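# Place gear and two bearing rings into their holders

## Task

Take the gear and both bearing rings that sit on the white pads and set each one into its matching holder, without disturbing the other parts already in their holders; open the grippers to release at the end.

## Robot and tools

Robot: two arms, left_arm and right_arm, each a six-joint arm with a parallel two-finger gripper. Bases in the scene frame: left_arm at (+0.041, +0.326, 0) m, quat_wxyz (+0.999, 0, 0, +0.051); right_arm at (-0.040, -0.301, 0) m, quat_wxyz (+0.999, 0, 0, +0.035). The names are labels only, not image sides.

Scene frame: origin on the table top midway between the arms, +z up, +x out over the table, left_arm on the +y side. Gripper frame: fingers point along its +z axis and close along its y axis. end_effector_position is the pinch point between the pads, roughly 1 cm behind the fingertips.

A ROW is always 16 numbers, both arms, even if one is idle: left_arm x, y, z, qw, qx, qy, qz, opening, then right_arm in the same order. x, y, z are an absolute target position in metres in the scene frame; the quaternion is an absolute orientation target, w first, also in the scene frame. opening runs from -1 (closed) to +1 (fully open, 0.094 m). So a row is a pose plus opening per arm, never an offset.

execute_actions(actions): a list of actions; each action is up to 15 rows, one row per 1/30 s control step; a short action repeats its last row to fill 15 steps. Each action is 0.5 s. An empty list just returns state and images. If any target sits more than 0.6 m from that gripper's current position along any of the gripper's own axes, that action is refused for both arms; if the first action fails this against the last reported state, or any action is malformed, nothing runs. Each step the command is clipped to 70 mm and 16 degrees from the measured pose, so far targets take several actions; after an action the arm goes at most to its last clipped pose. To hold orientation, resend the same quaternion every row rather than copying the drifted reported one.

move(target, speed, blocking): target is one 16-number row of absolute poses; both grippers travel straight lines that finish together, 0.5 to 10 s (cut off at 10 s). speed is path top speed in m/s, 0.002 to 0.5, default 0.25; turn rate is capped at twice that in rad/s. Openings are sent at the start. Paths ignore obstacles and the other arm; grippers lag, stray, and can overshoot speed near full reach. Faster contact, or a target deeper past contact, hits harder. With blocking=false the result comes after 0.5 s; until a result shows the move ended, new rows and moves are refused, so use wait or stop. The result adds a move: line with the ending (done, off_target, moving, held, fault), any limits (paced = pose clipped; held = a check blocked steps, after which the arm may jump fast) and each gripper's distance from its pose.

wait(seconds): 0 to 10; lets time pass with the last commands held; returns early if a running move ends. stop(): brakes the running move; needs room, fingers keep going. zoom_image(camera, region): camera cam_left_wrist or cam_right_wrist (each 504x504); region [x0, y0, x1, y1] in pixels from top-left, at most 504 by 504. read_manual(section): only licence texts. finished_scene(scene): ends scene 1 or 2 irreversibly and reports success; the goal must stay achieved.

Results: a state line per arm with reported gripper position and quaternion (may be off, more at long reach), Hand target lines (the pose the controller now drives to), grip_measured (finger opening on the command scale; the last Joint positions number is the opening in metres; each gripper has its own fixed error up to ~1 mm), joint torques (offset, noisy, nonzero in free air), pose unreachable lines (clearance check altered or blocked that arm), FAULT and MOTOR HOT lines, then the two camera images. Joint ranges (rad): waist -2.618 to 3.054, shoulder 0 to 3.142, elbow 0 to 3.142, wrist pitch -1.571 to 1.571, wrist yaw -1.571 to 1.571, wrist roll -2.094 to 2.094. Motions often end a centimetre or more short, usually low.

Gripping: command an opening below grip_measured to hold; about 0.03 below grips firmly, smaller margins more lightly. Pad force tops out near 50 to 62 N; parts under about 2 mm thick get less. Parts may get briefly tugged while held, and loose items pushed.

Cautions: never push or drop anything off the table; do not let the arms collide or press each other; avoid slams, slips and hard pushes. For an idle arm, resend its last reported whole pose and desired opening in every call. An arm blocked by an object keeps pressing until given a new command. Holding loads heats motors: warning at 75 °C, a 10 s stop at 90 °C, and at 100 °C the arm goes limp and falls.

Each tool is called after "Request:" as name(argument=value, ...), one argument or row to a line, values as JSON.

## Session

Request:
execute_actions(
  actions=[],
)

Scene clock: 0.00 s.
left_arm: end_effector_position=(+0.6821, +0.3970, +0.3293) grip_measured=+1.000 end_effector_quat_wxyz=(+0.360, +0.294, +0.631, +0.621) | right_arm: end_effector_position=(+0.4305, -0.2397, +0.2500) grip_measured=+1.000 end_effector_quat_wxyz=(+0.434, -0.575, +0.672, -0.173)
Joint positions: left_arm=[-0.167  2.193  1.904  0.329 -0.673  1.508  0.094] | right_arm=[-0.033  1.581  1.376 -0.415 -0.239 -1.254  0.094]
Joint velocities: left_arm=[ 0.002  0.012  0.002  0.007  0.066 -0.037  0.   ] | right_arm=[-0.007  0.002  0.007 -0.022 -0.037 -0.066  0.   ]
Joint torques (N m, as the arm reports them, + toward a larger angle): no reading
Motor temperatures (°C, as the motors report them): left_arm=[19 18 18 19 18 18] | right_arm=[21 20 20 18 19 20]
Hand target (left_arm): +0.678, +0.397, +0.349; +0.377, +0.277, +0.625, +0.625
Hand target (right_arm): +0.431, -0.238, +0.261; +0.445, -0.571, +0.667, -0.175

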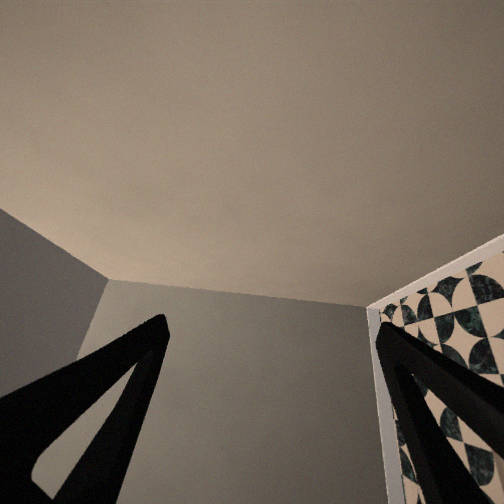

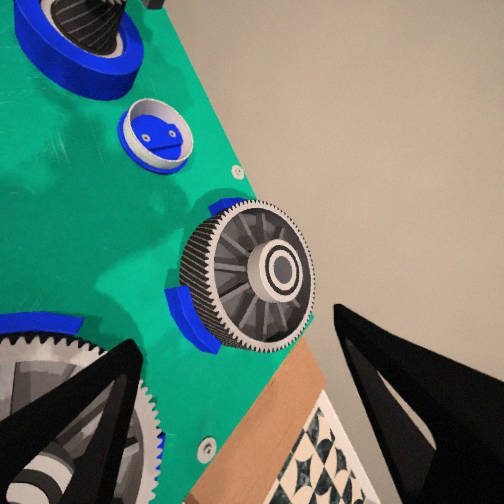

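Get an overview with both arms looking down.

Request:
move(
  target=[0.2,0.25,0.3,0.2,0,0.98,0,1,0.2,-0.25,0.3,0.2,0,0.98,0,1],
  speed=0.3,
)

Scene clock: 3.83 s.
left_arm: end_effector_position=(+0.2023, +0.2563, +0.3044) grip_measured=+1.000 end_effector_quat_wxyz=(+0.277, +0.019, +0.958, -0.066) | right_arm: end_effector_position=(+0.2020, -0.2490, +0.2845) grip_measured=+1.000 end_effector_quat_wxyz=(+0.190, +0.004, +0.982, -0.004)
Joint positions: left_arm=[-0.707  0.955  1.507 -1.574 -0.189 -0.511  0.094] | right_arm=[ 0.218  1.304  1.663 -1.564  0.115  0.276  0.094]
Joint velocities: left_arm=[-0.007  0.012 -0.012 -0.11   0.007 -0.139  0.   ] | right_arm=[ 0.007 -0.007 -0.022 -0.037 -0.037  0.022  0.   ]
Joint torques (N m, as the arm reports them, + toward a larger angle): left_arm=[-1.06 -0.6   2.56  1.5  -0.09 -0.02] | right_arm=[ 0.91 -3.84  7.9   0.62  0.05  0.07]
Motor temperatures (°C, as the motors report them): left_arm=[19 18 19 20 18 18] | right_arm=[21 20 21 19 19 20]
Hand target (left_arm): +0.199, +0.256, +0.300; +0.271, +0.022, +0.960, -0.066
Hand target (right_arm): +0.199, -0.247, +0.298; +0.212, +0.003, +0.977, +0.005
Off the commanded pose (left_arm): 0.008 m, 12 deg.
Off the commanded pose (right_arm): 0.016 m, 1 deg.
joint sent to its limit (left arm) — the command would take joint 4 (wrist pitch) past its lower limit, so that joint was sent only as far as its limit.
joint sent to its limit (right arm) — the command would take joint 4 (wrist pitch) past its lower limit, so that joint was sent only as far as its limit.
move: off_target (left_arm, right_arm)

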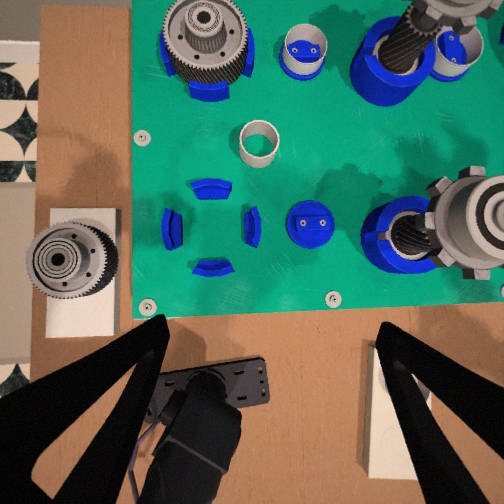

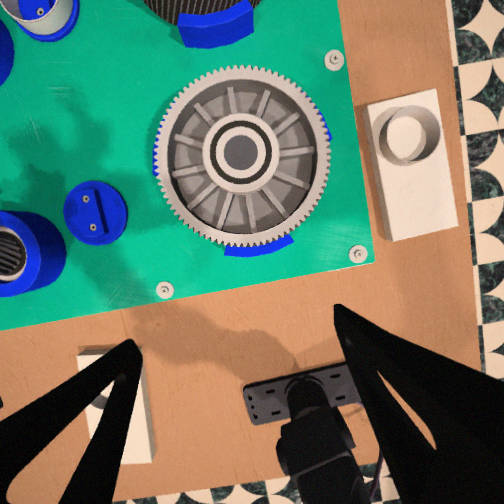

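Request:
move(
  target=[0.2,0.45,0.2,0.1,0,0.995,0,1,0.15,-0.1,0.25,0.15,0,0.99,0,1],
  speed=0.25,
)

Scene clock: 6.10 s.
left_arm: end_effector_position=(+0.1996, +0.4490, +0.2007) grip_measured=+1.000 end_effector_quat_wxyz=(+0.084, +0.002, +0.996, -0.000) | right_arm: end_effector_position=(+0.1449, -0.1009, +0.2375) grip_measured=+1.000 end_effector_quat_wxyz=(+0.133, -0.002, +0.991, +0.003)
Joint positions: left_arm=[ 0.655  1.224  1.303 -1.527  0.117  0.755  0.094] | right_arm=[ 0.888  1.488  1.642 -1.564  0.213  0.937  0.094]
Joint velocities: left_arm=[-0.002 -0.002  0.002  0.051 -0.007  0.022  0.   ] | right_arm=[-0.002 -0.012 -0.002  0.037  0.007 -0.051  0.   ]
Joint torques (N m, as the arm reports them, + toward a larger angle): left_arm=[ 0.98 -3.85  3.83  0.9   0.25  0.1 ] | right_arm=[ 0.6  -4.32  8.79  0.26  0.4   0.03]
Motor temperatures (°C, as the motors report them): left_arm=[19 18 19 20 18 18] | right_arm=[21 20 21 19 19 20]
Hand target (left_arm): +0.202, +0.450, +0.200; +0.095, +0.002, +0.995, -0.001
Hand target (right_arm): +0.149, -0.098, +0.249; +0.152, -0.000, +0.988, +0.012
Off the commanded pose (left_arm): 0.001 m, 2 deg.
Off the commanded pose (right_arm): 0.014 m, 2 deg.
joint sent to its limit (right arm) — the command would take joint 4 (wrist pitch) past its lower limit, so that joint was sent only as far as its limit.
move: off_target (right_arm)

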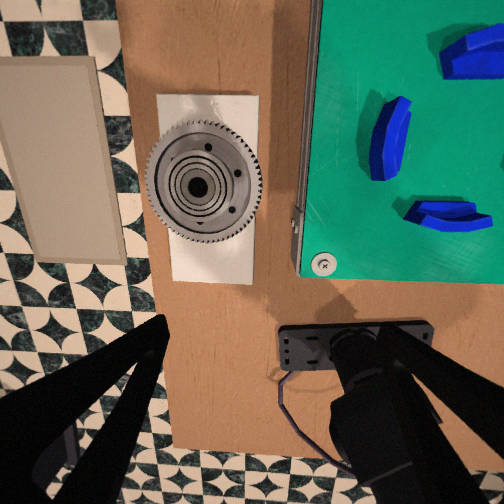

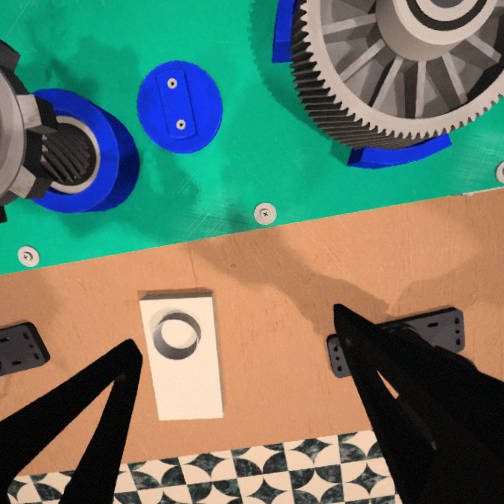

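Request:
move(
  target=[0.24,0.50,0.14,0.02,0,1,0,1,0.12,-0.1,0.2,0.05,0,1,0,1],
  speed=0.2,
)

Scene clock: 7.60 s.
left_arm: end_effector_position=(+0.2361, +0.4989, +0.1377) grip_measured=+1.000 end_effector_quat_wxyz=(+0.010, -0.002, +1.000, -0.012) | right_arm: end_effector_position=(+0.1180, -0.0984, +0.2047) grip_measured=+1.000 end_effector_quat_wxyz=(+0.052, -0.006, +0.999, +0.003)
Joint positions: left_arm=[ 0.639  1.529  1.303 -1.346  0.031  0.737  0.094] | right_arm=[ 0.888  1.488  1.53  -1.547  0.081  0.945  0.094]
Joint velocities: left_arm=[-0.007 -0.017 -0.007  0.022 -0.081 -0.007  0.   ] | right_arm=[-0.007 -0.007 -0.007 -0.037  0.007 -0.007  0.   ]
Joint torques (N m, as the arm reports them, + toward a larger angle): left_arm=[-0.98 -7.67  4.54  0.61  0.01 -0.04] | right_arm=[-0.82 -3.78  4.76  0.24  0.08  0.04]
Motor temperatures (°C, as the motors report them): left_arm=[19 18 19 20 18 18] | right_arm=[21 20 21 19 19 20]
Hand target (left_arm): +0.241, +0.500, +0.140; +0.020, +0.000, +1.000, -0.001
Hand target (right_arm): +0.120, -0.100, +0.200; +0.050, +0.001, +0.999, -0.001
Off the commanded pose (left_arm): 0.005 m, 2 deg.
Off the commanded pose (right_arm): 0.005 m, 1 deg.
move: done

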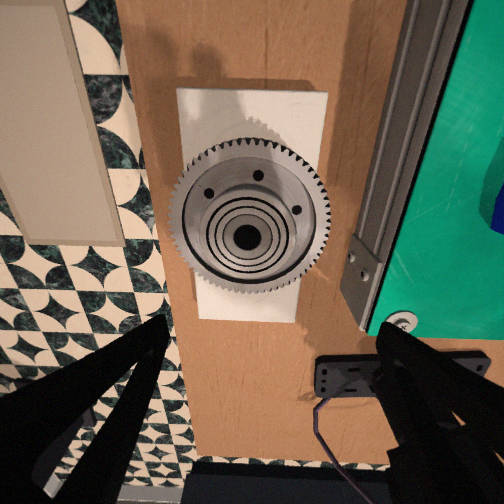

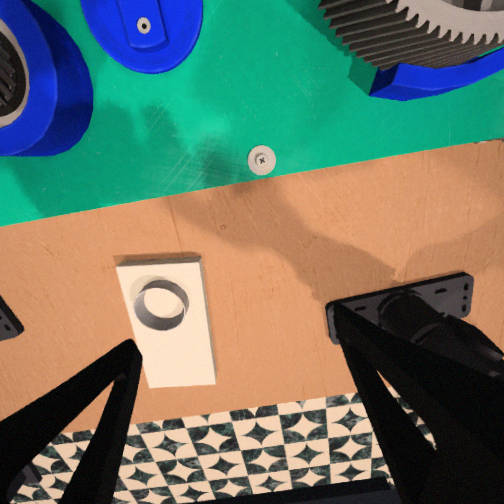

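Request:
move(
  target=[0.245,0.508,0.095,0.02,0,1,0,1,0.3,-0.45,0.17,0.03,0,1,0,1],
  speed=0.25,
)

Scene clock: 10.17 s.
left_arm: end_effector_position=(+0.2454, +0.5083, +0.1000) grip_measured=+1.000 end_effector_quat_wxyz=(+0.020, -0.002, +1.000, +0.000) | right_arm: end_effector_position=(+0.2948, -0.4553, +0.1599) grip_measured=+1.000 end_effector_quat_wxyz=(+0.024, +0.003, +1.000, -0.004)
Joint positions: left_arm=[ 0.639  1.559  1.182 -1.164  0.027  0.737  0.094] | right_arm=[-0.512  1.913  1.836 -1.446 -0.014 -0.436  0.094]
Joint velocities: left_arm=[-0.007  0.007 -0.012  0.022  0.051  0.066  0.   ] | right_arm=[-0.012 -0.007  0.007  0.007 -0.037  0.066  0.   ]
Joint torques (N m, as the arm reports them, + toward a larger angle): left_arm=[-0.07 -6.79  3.49  0.69  0.01  0.06] | right_arm=[-0.17 -7.71  8.84  0.07 -0.14 -0.07]
Motor temperatures (°C, as the motors report them): left_arm=[19 18 19 20 18 18] | right_arm=[21 20 21 19 19 20]
Hand target (left_arm): +0.245, +0.508, +0.095; +0.020, -0.000, +1.000, +0.000
Hand target (right_arm): +0.301, -0.456, +0.169; +0.040, -0.000, +0.999, -0.005
Off the commanded pose (left_arm): 0.005 m, 0 deg.
Off the commanded pose (right_arm): 0.012 m, 1 deg.
move: off_target (right_arm)

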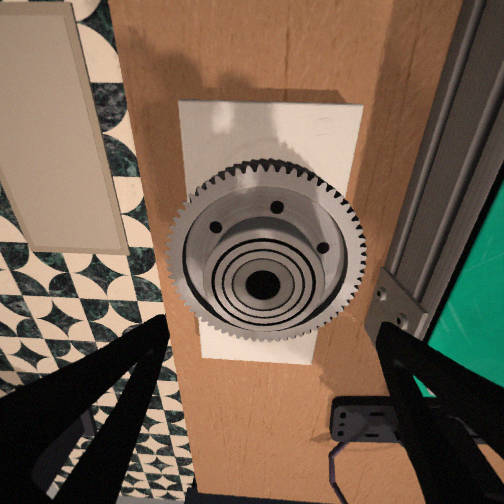

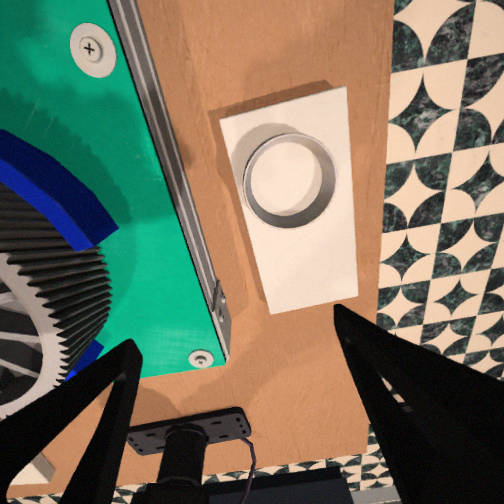

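Request:
move(
  target=[0.244,0.514,0.068,0.02,0,1,0,1,0.333,-0.488,0.09,0.02,0,1,0,1],
  speed=0.12,
)

Scene clock: 11.67 s.
left_arm: end_effector_position=(+0.2466, +0.5123, +0.0727) grip_measured=+1.000 end_effector_quat_wxyz=(+0.019, +0.002, +1.000, -0.000) | right_arm: end_effector_position=(+0.3273, -0.4823, +0.0844) grip_measured=+1.000 end_effector_quat_wxyz=(+0.004, -0.002, +1.000, +0.006)
Joint positions: left_arm=[ 0.647  1.594  1.108 -1.056  0.027  0.753  0.094] | right_arm=[-0.538  2.12   1.836 -1.285 -0.014 -0.471  0.094]
Joint velocities: left_arm=[-0.002  0.017  0.002  0.051 -0.007 -0.007  0.   ] | right_arm=[-0.022  0.007 -0.012 -0.066 -0.081 -0.007  0.   ]
Joint torques (N m, as the arm reports them, + toward a larger angle): left_arm=[ 0.96 -7.13  3.42  0.68  0.03  0.09] | right_arm=[-0.89 -9.71  7.15  0.07 -0.07 -0.03]
Motor temperatures (°C, as the motors report them): left_arm=[19 18 19 20 18 18] | right_arm=[21 20 21 19 19 20]
Hand target (left_arm): +0.244, +0.514, +0.068; +0.020, -0.000, +1.000, -0.000
Hand target (right_arm): +0.333, -0.489, +0.090; +0.020, +0.000, +1.000, -0.000
Off the commanded pose (left_arm): 0.006 m, 0 deg.
Off the commanded pose (right_arm): 0.010 m, 2 deg.
move: done

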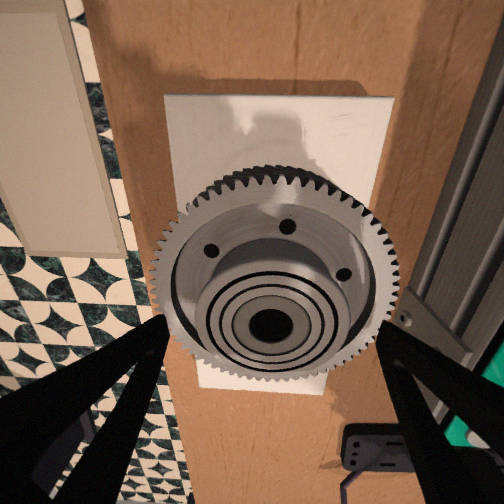

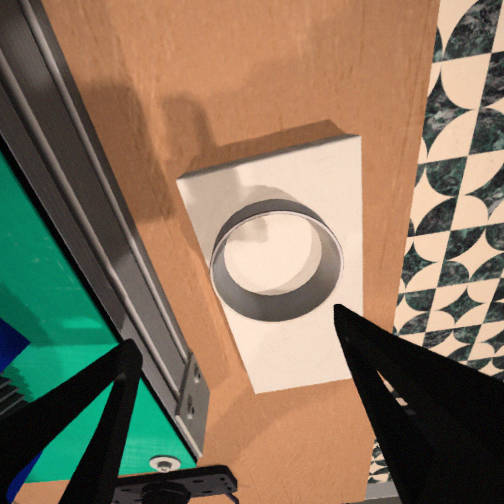

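Request:
move(
  target=[0.241,0.515,0.048,0.02,0,1,0,1,0.343,-0.506,0.065,0.02,0,1,0,1],
  speed=0.06,
)

Scene clock: 13.00 s.
left_arm: end_effector_position=(+0.2471, +0.5145, +0.0661) grip_measured=+1.000 end_effector_quat_wxyz=(+0.024, +0.005, +1.000, +0.005) | right_arm: end_effector_position=(+0.3304, -0.4966, +0.0559) grip_measured=+1.000 end_effector_quat_wxyz=(-0.005, -0.001, +1.000, +0.011)
Joint positions: left_arm=[ 0.65   1.594  1.08  -1.014  0.025  0.762  0.094] | right_arm=[-0.565  2.191  1.836 -1.234 -0.014 -0.497  0.094]
Joint velocities: left_arm=[-0.012 -0.012 -0.002  0.007 -0.007 -0.007  0.   ] | right_arm=[-0.012  0.017 -0.002 -0.007  0.051  0.022  0.   ]
Joint torques (N m, as the arm reports them, + toward a larger angle): left_arm=[ 1.55 -5.61  0.99  1.17  0.04  0.12] | right_arm=[-0.62 -9.68  9.26  0.09 -0.07 -0.05]
Motor temperatures (°C, as the motors report them): left_arm=[19 18 19 20 18 18] | right_arm=[21 21 21 19 19 20]
Hand target (left_arm): +0.241, +0.514, +0.049; +0.019, -0.000, +1.000, -0.000
Hand target (right_arm): +0.342, -0.506, +0.065; +0.020, -0.000, +1.000, -0.000
Off the commanded pose (left_arm): 0.019 m, 1 deg.
Off the commanded pose (right_arm): 0.018 m, 3 deg.
move: off_target (left_arm, right_arm)

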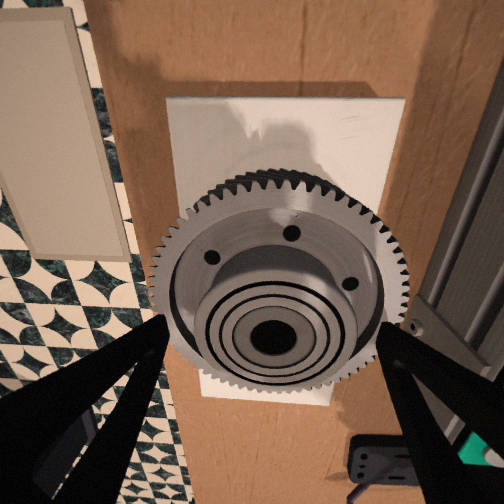

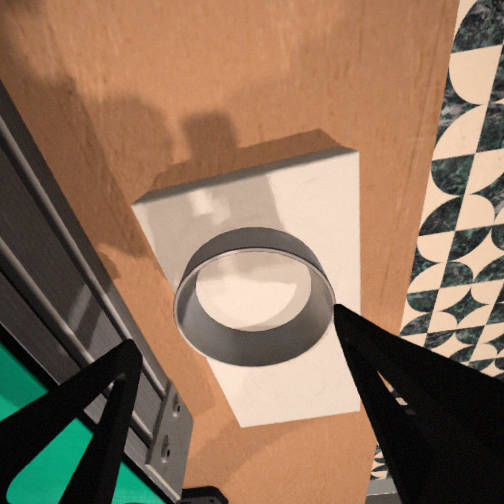

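Request:
move(
  target=[0.247,0.515,0.078,0.02,0,1,0,0.55,0.35,-0.512,0.078,0.02,0,1,0,1],
  speed=0.06,
)

Request:
move(
  target=[0.245,0.515,0.052,0.02,0,1,0,0.55,0.345,-0.508,0.066,0.02,0,1,0,1],
  speed=0.04,
)

Scene clock: 14.90 s.
left_arm: end_effector_position=(+0.2396, +0.5096, +0.0685) grip_measured=+0.552 end_effector_quat_wxyz=(+0.008, +0.005, +1.000, -0.004) | right_arm: end_effector_position=(+0.3453, -0.5047, +0.0715) grip_measured=+1.000 end_effector_quat_wxyz=(+0.008, -0.004, +1.000, +0.004)
Joint positions: left_arm=[ 0.65   1.593  1.089 -1.061  0.016  0.762  0.073] | right_arm=[-0.565  2.229  1.959 -1.289 -0.014 -0.502  0.094]
Joint velocities: left_arm=[-0.002 -0.007 -0.002 -0.022 -0.022  0.007 -0.   ] | right_arm=[-0.012 -0.002  0.002 -0.007 -0.051  0.066  0.   ]
Joint torques (N m, as the arm reports them, + toward a larger angle): left_arm=[ 0.28 -7.07  7.12  0.25  0.13 -0.04] | right_arm=[-1.11 -9.95  8.91 -0.01 -0.1  -0.03]
Motor temperatures (°C, as the motors report them): left_arm=[19 18 19 20 18 18] | right_arm=[21 21 21 19 19 20]
Hand target (left_arm): +0.247, +0.515, +0.078; +0.020, +0.000, +1.000, +0.000
Hand target (right_arm): +0.349, -0.512, +0.078; +0.020, -0.000, +1.000, -0.000
Off the commanded pose (left_arm): 0.013 m, 2 deg.
Off the commanded pose (right_arm): 0.011 m, 1 deg.
move: off_target (left_arm, right_arm)

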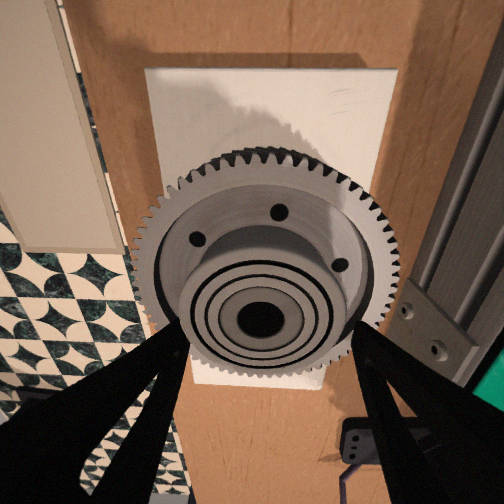

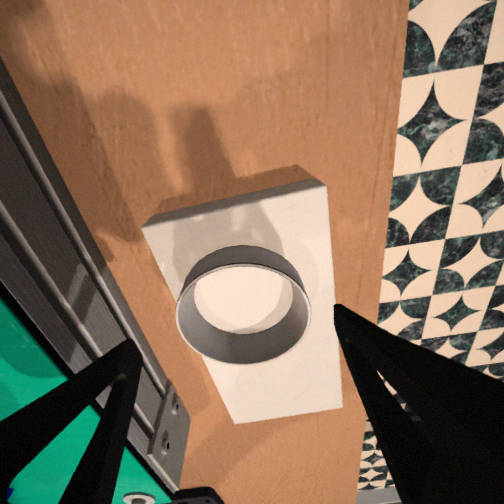

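Scene clock: 15.77 s.
left_arm: end_effector_position=(+0.2459, +0.5134, +0.0613) grip_measured=+0.551 end_effector_quat_wxyz=(+0.018, +0.005, +1.000, -0.000) | right_arm: end_effector_position=(+0.3453, -0.5047, +0.0618) grip_measured=+1.000 end_effector_quat_wxyz=(+0.009, -0.004, +1.000, +0.003)
Joint positions: left_arm=[ 0.65   1.608  1.075 -1.011  0.025  0.762  0.073] | right_arm=[-0.565  2.229  1.92  -1.249 -0.014 -0.502  0.094]
Joint velocities: left_arm=[-0.012 -0.017 -0.017  0.007  0.007  0.007 -0.   ] | right_arm=[ 0.002  0.007 -0.012  0.051 -0.007 -0.007  0.   ]
Joint torques (N m, as the arm reports them, + toward a larger angle): left_arm=[ 0.65 -6.4   2.68  0.94  0.04  0.  ] | right_arm=[ -0.86 -11.53   4.85   0.16  -0.09  -0.01]
Motor temperatures (°C, as the motors report them): left_arm=[19 18 19 20 18 18] | right_arm=[21 21 21 19 19 20]
Hand target (left_arm): +0.245, +0.515, +0.052; +0.020, -0.000, +1.000, -0.000
Hand target (right_arm): +0.345, -0.508, +0.066; +0.020, -0.000, +1.000, +0.000
Off the commanded pose (left_arm): 0.009 m, 1 deg.
Off the commanded pose (right_arm): 0.005 m, 1 deg.
move: done

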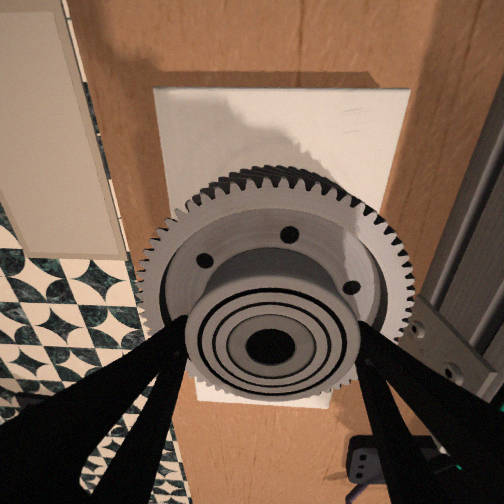

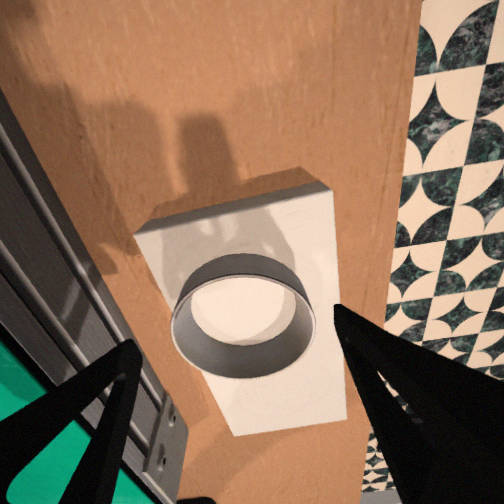

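Request:
move(
  target=[0.245,0.515,0.052,0.02,0,1,0,0.15,0.357,-0.508,0.062,0.02,0,1,0,1],
  speed=0.04,
)

Request:
move(
  target=[0.245,0.515,0.055,0.02,0,1,0,0.15,0.352,-0.508,0.03,0.02,0,1,0,1],
  speed=0.05,
)

Scene clock: 16.87 s.
left_arm: end_effector_position=(+0.2458, +0.5136, +0.0613) grip_measured=+0.241 end_effector_quat_wxyz=(+0.018, +0.005, +1.000, +0.001) | right_arm: end_effector_position=(+0.3448, -0.5044, +0.0520) grip_measured=+1.000 end_effector_quat_wxyz=(-0.000, -0.001, +1.000, +0.008)
Joint positions: left_arm=[ 0.65   1.608  1.075 -1.011  0.024  0.762  0.058] | right_arm=[-0.565  2.254  1.924 -1.248 -0.014 -0.496  0.094]
Joint velocities: left_arm=[ 0.012 -0.002 -0.007  0.081 -0.007 -0.066  0.001] | right_arm=[ 0.002  0.007  0.076  0.022 -0.007 -0.051  0.   ]
Joint torques (N m, as the arm reports them, + toward a larger angle): left_arm=[ 0.68 -6.42  2.66  0.93  0.05  0.  ] | right_arm=[  0.35 -10.19   8.98  -0.01  -0.1    0.03]
Motor temperatures (°C, as the motors report them): left_arm=[19 18 19 20 18 18] | right_arm=[21 21 21 19 19 20]
Hand target (left_arm): +0.245, +0.515, +0.052; +0.020, +0.000, +1.000, -0.000
Hand target (right_arm): +0.356, -0.508, +0.062; +0.020, -0.000, +1.000, +0.000
Off the commanded pose (left_arm): 0.009 m, 1 deg.
Off the commanded pose (right_arm): 0.016 m, 3 deg.
move: off_target (right_arm)

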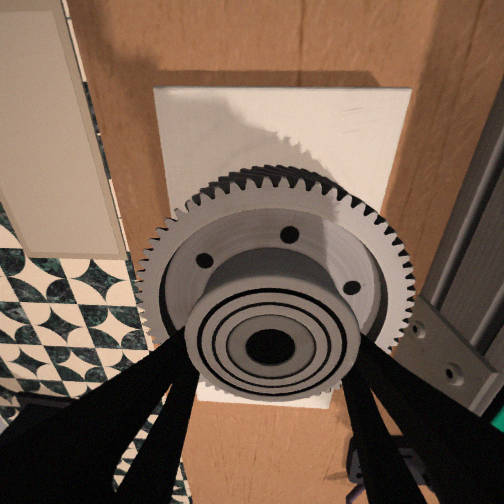

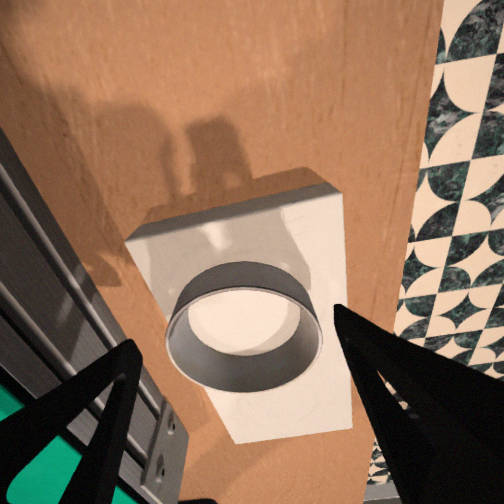

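Scene clock: 17.83 s.
left_arm: end_effector_position=(+0.2458, +0.5136, +0.0613) grip_measured=+0.241 end_effector_quat_wxyz=(+0.018, +0.005, +1.000, +0.001) | right_arm: end_effector_position=(+0.3522, -0.5084, +0.0344) grip_measured=+1.000 end_effector_quat_wxyz=(+0.019, -0.001, +1.000, -0.002)
Joint positions: left_arm=[ 0.65   1.608  1.075 -1.011  0.024  0.762  0.058] | right_arm=[-0.565  2.254  1.853 -1.135 -0.014 -0.496  0.094]
Joint velocities: left_arm=[ 0.002  0.007 -0.002 -0.007  0.037 -0.037  0.001] | right_arm=[ 0.002 -0.002 -0.007  0.007  0.051  0.051  0.   ]
Joint torques (N m, as the arm reports them, + toward a larger angle): left_arm=[ 0.69 -6.75  3.22  0.8   0.05  0.01] | right_arm=[ -0.16 -10.12   4.91   0.24  -0.09   0.02]
Motor temperatures (°C, as the motors report them): left_arm=[19 18 19 20 18 18] | right_arm=[21 21 21 19 19 20]
Hand target (left_arm): +0.245, +0.515, +0.055; +0.020, +0.000, +1.000, -0.000
Hand target (right_arm): +0.352, -0.508, +0.030; +0.020, -0.000, +1.000, +0.000
Off the commanded pose (left_arm): 0.006 m, 1 deg.
Off the commanded pose (right_arm): 0.004 m, 0 deg.
move: done

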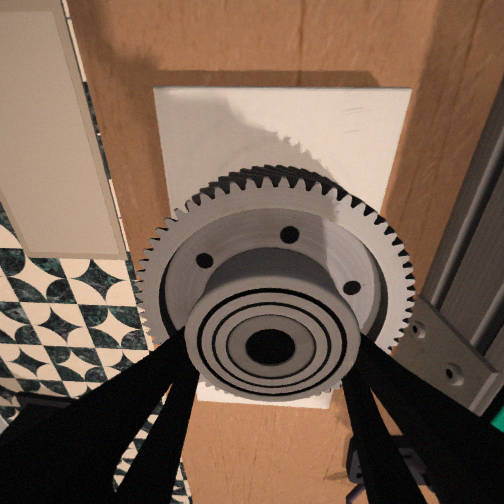

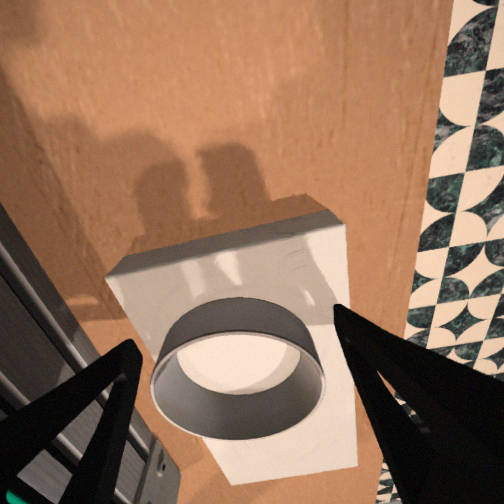

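Request:
move(
  target=[0.245,0.515,0.058,0.02,0,1,0,0.17,0.352,-0.508,0.032,0.02,0,1,0,0.5],
  speed=0.05,
)

Request:
move(
  target=[0.245,0.51,0.19,0.05,0,1,0,0.17,0.34,-0.5,0.16,0.02,0,1,0,0.5],
  speed=0.12,
)

Request:
move(
  target=[0.265,0.32,0.19,0.05,0,1,0,0.17,0.2,-0.4,0.17,0,0.609,0.793,0,0.5],
  speed=0.15,
)

Scene clock: 18.83 s.
left_arm: end_effector_position=(+0.2458, +0.5135, +0.0613) grip_measured=+0.241 end_effector_quat_wxyz=(+0.018, +0.005, +1.000, +0.000) | right_arm: end_effector_position=(+0.3524, -0.5085, +0.0344) grip_measured=+0.538 end_effector_quat_wxyz=(+0.019, -0.001, +1.000, -0.002)
Joint positions: left_arm=[ 0.65   1.608  1.075 -1.011  0.024  0.762  0.058] | right_arm=[-0.565  2.254  1.853 -1.133 -0.014 -0.496  0.072]
Joint velocities: left_arm=[-0.002  0.007 -0.007  0.037  0.007 -0.007 -0.001] | right_arm=[-0.007  0.007 -0.002  0.095  0.051 -0.007 -0.   ]
Joint torques (N m, as the arm reports them, + toward a larger angle): left_arm=[ 0.69 -7.08  3.77  0.66  0.05  0.02] | right_arm=[ -0.18 -10.32   5.28   0.14  -0.07   0.01]
Motor temperatures (°C, as the motors report them): left_arm=[19 18 19 20 18 18] | right_arm=[21 22 21 19 19 20]
Hand target (left_arm): +0.245, +0.515, +0.058; +0.020, -0.000, +1.000, -0.000
Hand target (right_arm): +0.352, -0.508, +0.032; +0.020, +0.000, +1.000, -0.000
Off the commanded pose (left_arm): 0.004 m, 1 deg.
Off the commanded pose (right_arm): 0.003 m, 0 deg.
move: done

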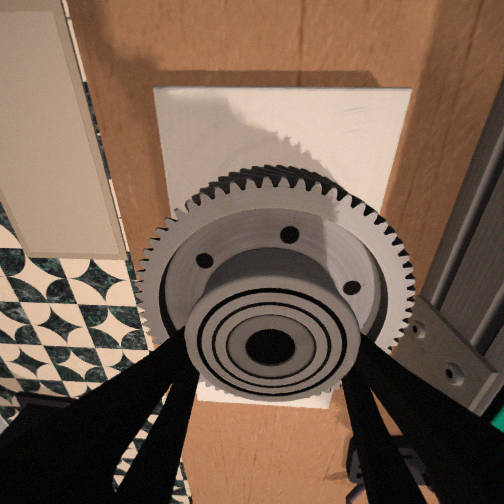

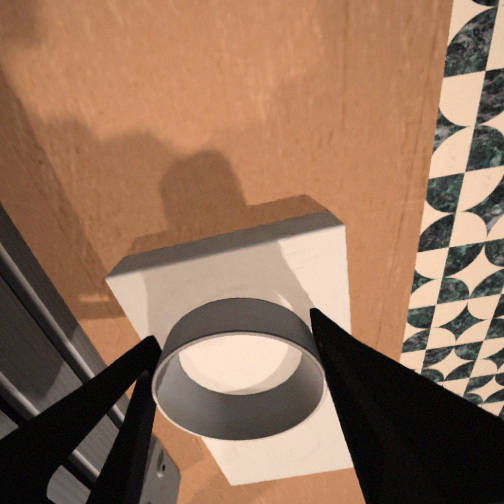

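Scene clock: 20.57 s.
left_arm: end_effector_position=(+0.2310, +0.5026, +0.1486) grip_measured=+0.241 end_effector_quat_wxyz=(-0.010, +0.001, +1.000, -0.029) | right_arm: end_effector_position=(+0.3351, -0.4992, +0.1393) grip_measured=+0.538 end_effector_quat_wxyz=(+0.005, -0.001, +1.000, +0.005)
Joint positions: left_arm=[ 0.661  1.577  1.392 -1.441  0.028  0.766  0.058] | right_arm=[-0.565  2.215  2.207 -1.559 -0.014 -0.496  0.072]
Joint velocities: left_arm=[ 0.007 -0.007  0.012  0.037 -0.037 -0.11   0.   ] | right_arm=[ 0.007  0.002  0.017  0.037 -0.066 -0.051  0.   ]
Joint torques (N m, as the arm reports them, + toward a larger angle): left_arm=[  1.02 -13.1   11.1   -0.09   0.41   0.13] | right_arm=[  0.17 -12.16   8.31  -0.06  -0.09   0.04]
Motor temperatures (°C, as the motors report them): left_arm=[19 19 19 20 18 18] | right_arm=[21 22 21 19 19 20]
Hand target (left_arm): +0.242, +0.507, +0.188; +0.050, +0.001, +0.999, +0.002
Hand target (right_arm): +0.339, -0.499, +0.159; +0.030, -0.000, +1.000, -0.005
Off the commanded pose (left_arm): 0.044 m, 8 deg.
Off the commanded pose (right_arm): 0.021 m, 2 deg.
joint sent to its limit (right arm) — the command would take joint 4 (wrist pitch) past its lower limit, so that joint was sent only as far as its limit.
move: off_target (left_arm, right_arm)

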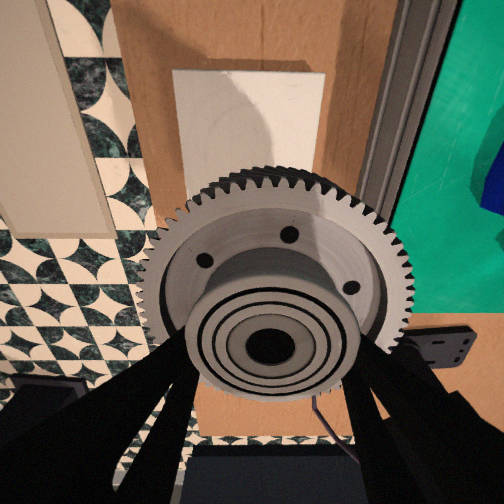

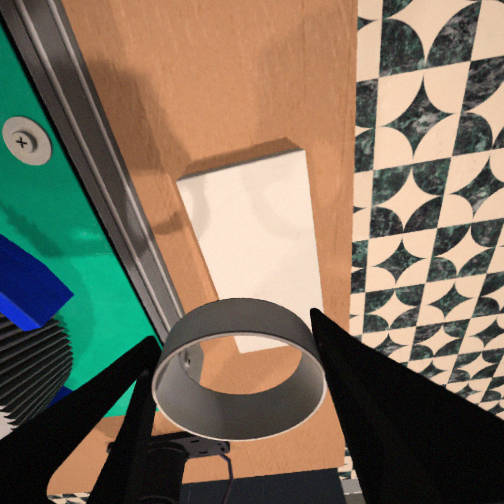

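Scene clock: 25.40 s.
left_arm: end_effector_position=(+0.2516, +0.3205, +0.1558) grip_measured=+0.241 end_effector_quat_wxyz=(-0.014, -0.002, +1.000, -0.001) | right_arm: end_effector_position=(+0.2076, -0.4014, +0.1667) grip_measured=+0.538 end_effector_quat_wxyz=(-0.006, +0.610, +0.792, +0.006)
Joint positions: left_arm=[-0.131  1.369  1.235 -1.465  0.002 -0.032  0.058] | right_arm=[-0.47   1.57   1.459 -1.469 -0.014  0.913  0.072]
Joint velocities: left_arm=[ 0.002 -0.012 -0.002 -0.022  0.037 -0.051  0.001] | right_arm=[-0.012 -0.002 -0.002  0.022 -0.037  0.037  0.001]
Joint torques (N m, as the arm reports them, + toward a larger angle): left_arm=[ -0.94 -11.18   9.82   0.18  -0.07  -0.03] | right_arm=[ 0.9  -7.05  5.06 -0.14  0.14  0.04]
Motor temperatures (°C, as the motors report them): left_arm=[19 19 20 19 18 18] | right_arm=[21 22 21 19 19 20]
Hand target (left_arm): +0.261, +0.319, +0.189; +0.052, -0.001, +0.999, +0.000
Hand target (right_arm): +0.202, -0.398, +0.171; -0.001, +0.609, +0.793, +0.001
Off the commanded pose (left_arm): 0.037 m, 7 deg.
Off the commanded pose (right_arm): 0.008 m, 1 deg.
move: off_target (left_arm)

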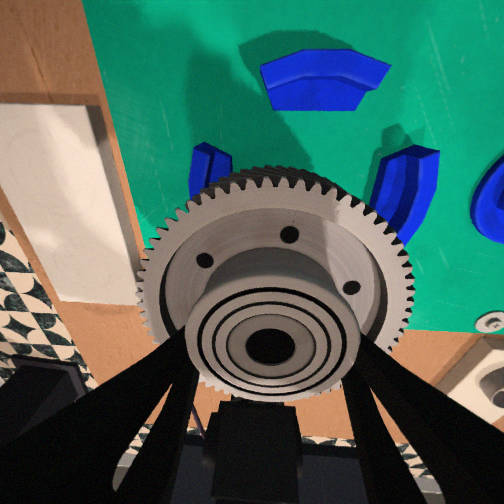

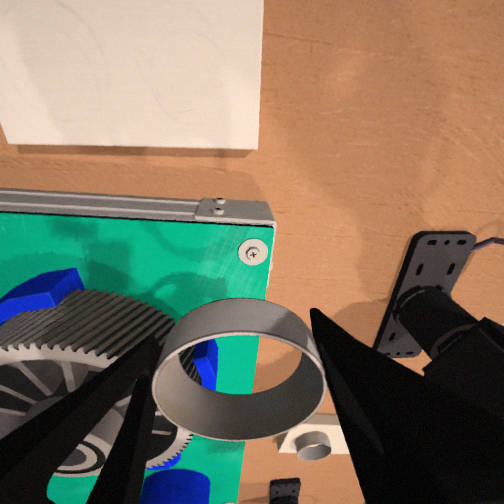

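Request:
move(
  target=[0.288,0.30,0.195,0.05,0,1,0,0.17,0.19,-0.12,0.17,0,0.609,0.793,0,0.5],
  speed=0.15,
)

Scene clock: 28.10 s.
left_arm: end_effector_position=(+0.2704, +0.3021, +0.1586) grip_measured=+0.241 end_effector_quat_wxyz=(-0.015, -0.002, +1.000, +0.002) | right_arm: end_effector_position=(+0.1867, -0.1174, +0.1612) grip_measured=+0.538 end_effector_quat_wxyz=(-0.016, +0.608, +0.794, -0.007)
Joint positions: left_arm=[-0.212  1.448  1.312 -1.465 -0.002 -0.114  0.058] | right_arm=[ 0.589  1.671  1.543 -1.464 -0.028  1.966  0.072]
Joint velocities: left_arm=[-0.007 -0.017  0.002  0.022 -0.051 -0.007  0.001] | right_arm=[-0.012  0.007 -0.012  0.081 -0.007 -0.081 -0.   ]
Joint torques (N m, as the arm reports them, + toward a larger angle): left_arm=[ -0.98 -10.09  11.16   0.18  -0.1   -0.03] | right_arm=[ 0.28 -5.49  9.02 -0.23  0.09  0.07]
Motor temperatures (°C, as the motors report them): left_arm=[19 19 20 19 18 18] | right_arm=[21 22 21 19 19 20]
Hand target (left_arm): +0.285, +0.300, +0.194; +0.051, -0.000, +0.999, -0.000
Hand target (right_arm): +0.190, -0.116, +0.170; -0.009, +0.609, +0.793, -0.000
Off the commanded pose (left_arm): 0.041 m, 7 deg.
Off the commanded pose (right_arm): 0.010 m, 2 deg.
move: off_target (left_arm)

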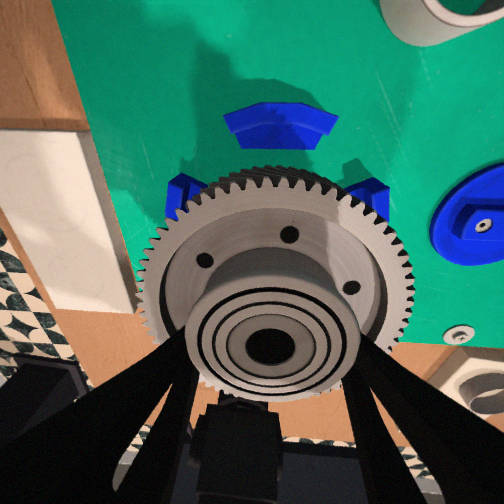

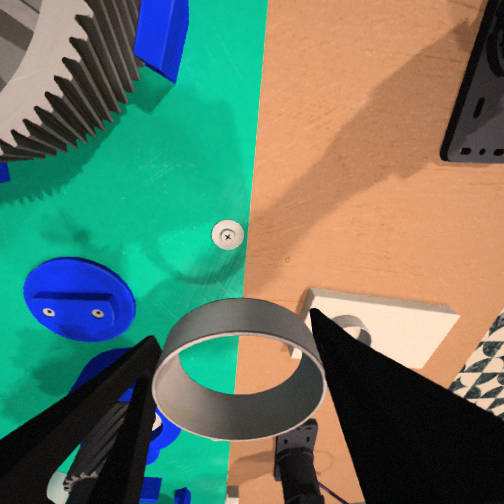

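Request:
move(
  target=[0.292,0.30,0.175,0.05,0,1,0,0.17,0.29,-0.06,0.165,0,0.609,0.793,0,0.5],
  speed=0.1,
)

Scene clock: 30.23 s.
left_arm: end_effector_position=(+0.2736, +0.3019, +0.1398) grip_measured=+0.241 end_effector_quat_wxyz=(-0.025, -0.003, +1.000, +0.004) | right_arm: end_effector_position=(+0.2855, -0.0568, +0.1537) grip_measured=+0.538 end_effector_quat_wxyz=(-0.005, +0.607, +0.794, +0.012)
Joint positions: left_arm=[-0.212  1.476  1.261 -1.408 -0.002 -0.115  0.058] | right_arm=[ 0.563  2.115  2.105 -1.542 -0.015  1.939  0.072]
Joint velocities: left_arm=[ 0.007 -0.007  0.002  0.037 -0.051 -0.081  0.001] | right_arm=[-0.007 -0.012 -0.007 -0.081 -0.022 -0.066 -0.001]
Joint torques (N m, as the arm reports them, + toward a larger angle): left_arm=[ -0.72 -12.94   9.52   0.35  -0.11  -0.02] | right_arm=[-0.84 -9.36  8.99 -0.14  0.21 -0.02]
Motor temperatures (°C, as the motors report them): left_arm=[19 19 21 19 18 18] | right_arm=[21 22 22 19 19 20]
Hand target (left_arm): +0.289, +0.300, +0.175; +0.050, -0.001, +0.999, +0.001
Hand target (right_arm): +0.290, -0.062, +0.164; +0.005, +0.609, +0.793, +0.016
Off the commanded pose (left_arm): 0.040 m, 9 deg.
Off the commanded pose (right_arm): 0.013 m, 1 deg.
joint sent to its limit (right arm) — the command would take joint 4 (wrist pitch) past its lower limit, so that joint was sent only as far as its limit.
move: off_target (left_arm, right_arm)

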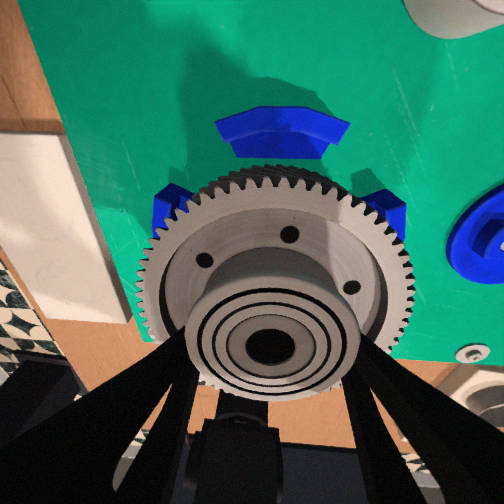

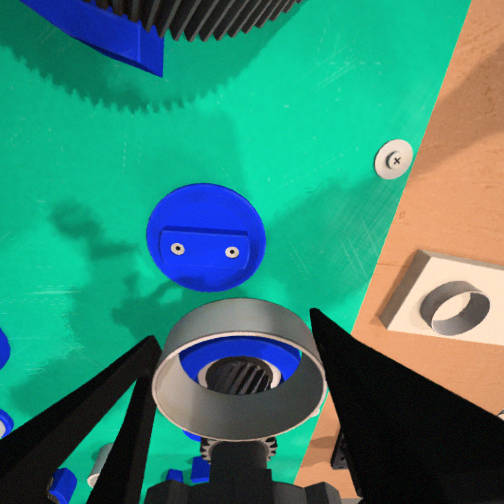

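Request:
move(
  target=[0.298,0.30,0.175,0.12,0,0.993,0,0.17,0.308,-0.062,0.125,0,0.609,0.793,0,0.5],
  speed=0.06,
)

Scene clock: 33.17 s.
left_arm: end_effector_position=(+0.2724, +0.3022, +0.1453) grip_measured=+0.241 end_effector_quat_wxyz=(+0.031, -0.002, +1.000, +0.005) | right_arm: end_effector_position=(+0.3044, -0.0564, +0.1242) grip_measured=+0.538 end_effector_quat_wxyz=(-0.007, +0.607, +0.795, +0.003)
Joint positions: left_arm=[-0.222  1.366  1.19  -1.335 -0.017 -0.122  0.058] | right_arm=[ 0.537  2.191  2.106 -1.486 -0.015  1.913  0.072]
Joint velocities: left_arm=[-0.007  0.007 -0.002  0.051 -0.007  0.007 -0.001] | right_arm=[ 0.002 -0.002  0.002  0.066 -0.051 -0.051 -0.001]
Joint torques (N m, as the arm reports them, + toward a larger angle): left_arm=[ -0.99 -11.92   7.93   1.25  -0.17  -0.05] | right_arm=[-1.   -9.76  6.04 -0.06  0.17 -0.02]
Motor temperatures (°C, as the motors report them): left_arm=[19 20 21 19 18 18] | right_arm=[21 22 22 19 19 20]
Hand target (left_arm): +0.295, +0.300, +0.177; +0.119, -0.001, +0.993, +0.001
Hand target (right_arm): +0.308, -0.062, +0.125; +0.000, +0.609, +0.793, +0.000
Off the commanded pose (left_arm): 0.039 m, 10 deg.
Off the commanded pose (right_arm): 0.007 m, 1 deg.
move: off_target (left_arm)

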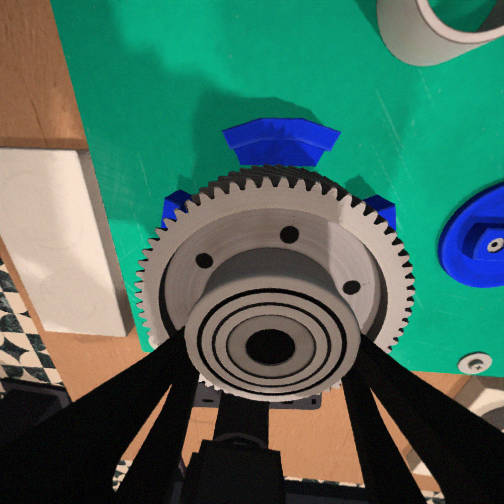

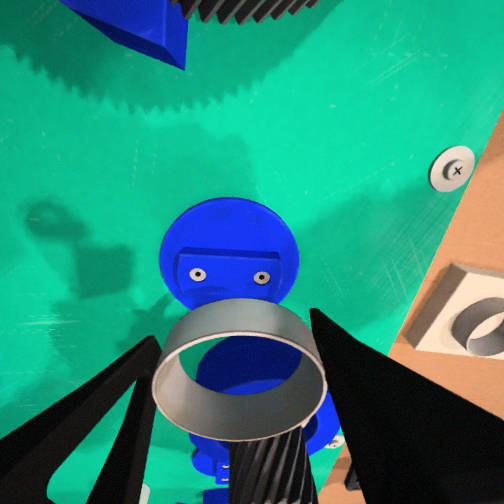

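Request:
move(
  target=[0.31,0.30,0.168,0.09,0,0.996,0,0.17,0.314,-0.068,0.104,0,0.609,0.793,0,0.5],
  speed=0.04,
)

Request:
zoom_image(
  camera="cam_right_wrist",
  region=[120,220,350,450],
)

Scene clock: 35.30 s.
left_arm: end_effector_position=(+0.2753, +0.3023, +0.1310) grip_measured=+0.240 end_effector_quat_wxyz=(+0.002, -0.002, +1.000, +0.009) | right_arm: end_effector_position=(+0.3124, -0.0598, +0.1079) grip_measured=+0.538 end_effector_quat_wxyz=(-0.008, +0.606, +0.795, +0.008)
Joint positions: left_arm=[-0.222  1.43   1.188 -1.326 -0.019 -0.123  0.058] | right_arm=[ 0.518  2.191  2.041 -1.41  -0.02   1.891  0.072]
Joint velocities: left_arm=[-0.022 -0.002 -0.007  0.022  0.037  0.007 -0.001] | right_arm=[-0.002 -0.007 -0.002  0.066  0.007  0.037  0.001]
Joint torques (N m, as the arm reports them, + toward a larger angle): left_arm=[ 0.16 -9.81 11.28  0.8  -0.05  0.09] | right_arm=[ -0.92 -10.06   4.31   0.04   0.24   0.  ]
Motor temperatures (°C, as the motors report them): left_arm=[19 20 21 19 18 18] | right_arm=[21 22 22 19 19 20]
Hand target (left_arm): +0.305, +0.300, +0.169; +0.090, -0.001, +0.996, +0.001
Hand target (right_arm): +0.314, -0.068, +0.104; +0.000, +0.609, +0.793, -0.000
Off the commanded pose (left_arm): 0.051 m, 10 deg.
Off the commanded pose (right_arm): 0.009 m, 1 deg.
move: off_target (left_arm)

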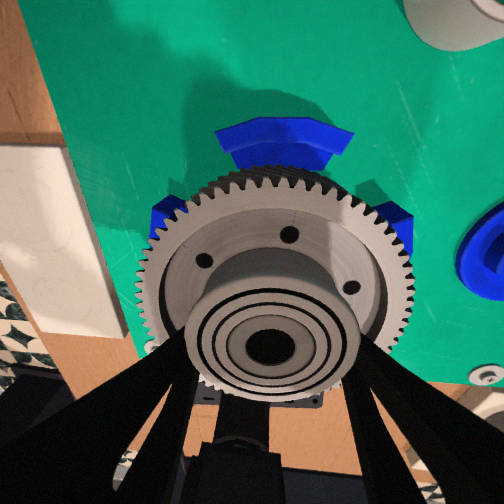

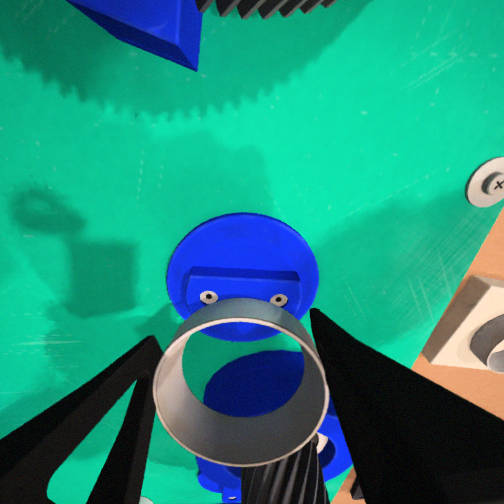

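Region (120, 220, 350, 450) of cam_right_wrist's 504x504 image, scaled by 2.191, with more detail than that image has.

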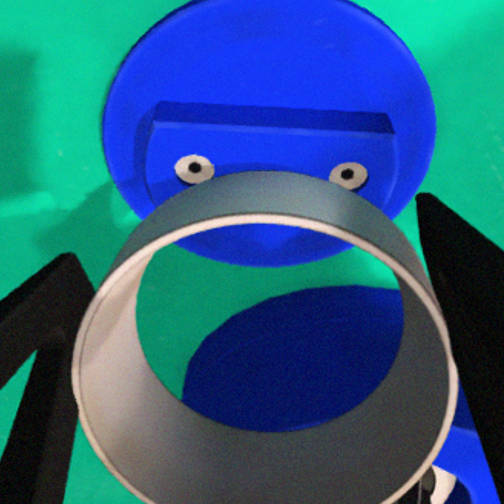

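Request:
move(
  target=[0.325,0.295,0.185,0.09,0,0.996,0,0.17,0.314,-0.074,0.102,0,0.609,0.793,0,0.5],
  speed=0.03,
)

Request:
zoom_image(
  camera="cam_right_wrist",
  region=[120,220,350,450],
)

Scene clock: 39.23 s.
left_arm: end_effector_position=(+0.2956, +0.2989, +0.1445) grip_measured=+0.240 end_effector_quat_wxyz=(+0.004, -0.002, +1.000, +0.006) | right_arm: end_effector_position=(+0.3144, -0.0676, +0.0997) grip_measured=+0.538 end_effector_quat_wxyz=(-0.006, +0.608, +0.794, +0.003)
Joint positions: left_arm=[-0.222  1.505  1.307 -1.366 -0.013 -0.123  0.058] | right_arm=[ 0.504  2.186  2.001 -1.384 -0.012  1.881  0.072]
Joint velocities: left_arm=[ 0.007 -0.002  0.002  0.007 -0.007  0.066  0.001] | right_arm=[-0.007  0.002 -0.007  0.007 -0.022 -0.007 -0.   ]
Joint torques (N m, as the arm reports them, + toward a larger angle): left_arm=[ -0.97 -11.35  11.34   0.64  -0.12  -0.04] | right_arm=[ -0.58 -10.84   4.69  -0.04   0.18  -0.02]
Motor temperatures (°C, as the motors report them): left_arm=[19 20 21 19 18 18] | right_arm=[21 23 21 19 19 20]
Hand target (left_arm): +0.320, +0.295, +0.185; +0.090, -0.001, +0.996, +0.001
Hand target (right_arm): +0.314, -0.074, +0.102; +0.000, +0.609, +0.793, +0.000
Off the commanded pose (left_arm): 0.050 m, 10 deg.
Off the commanded pose (right_arm): 0.007 m, 1 deg.
move: off_target (left_arm)

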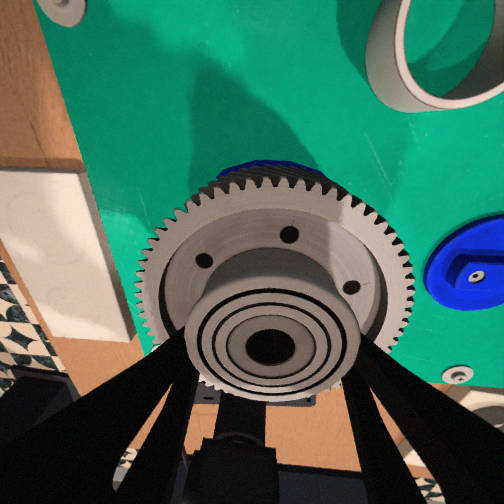

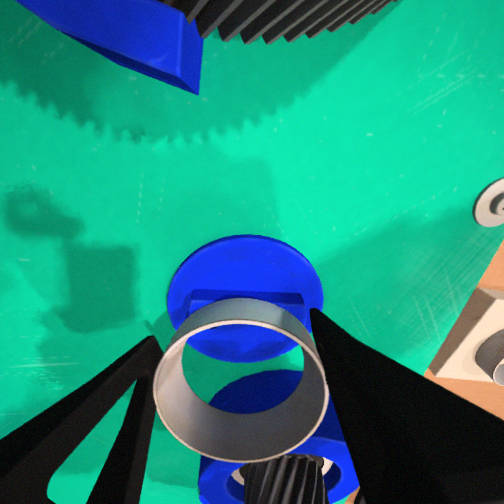

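Region (120, 220, 350, 450) of cam_right_wrist's 504x504 image, scaled by 2.191, with more detail than that image has.

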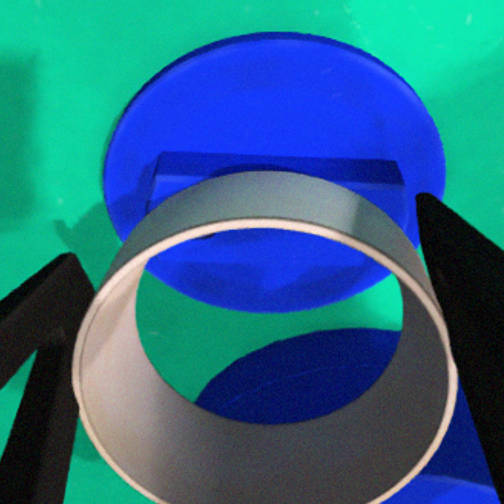

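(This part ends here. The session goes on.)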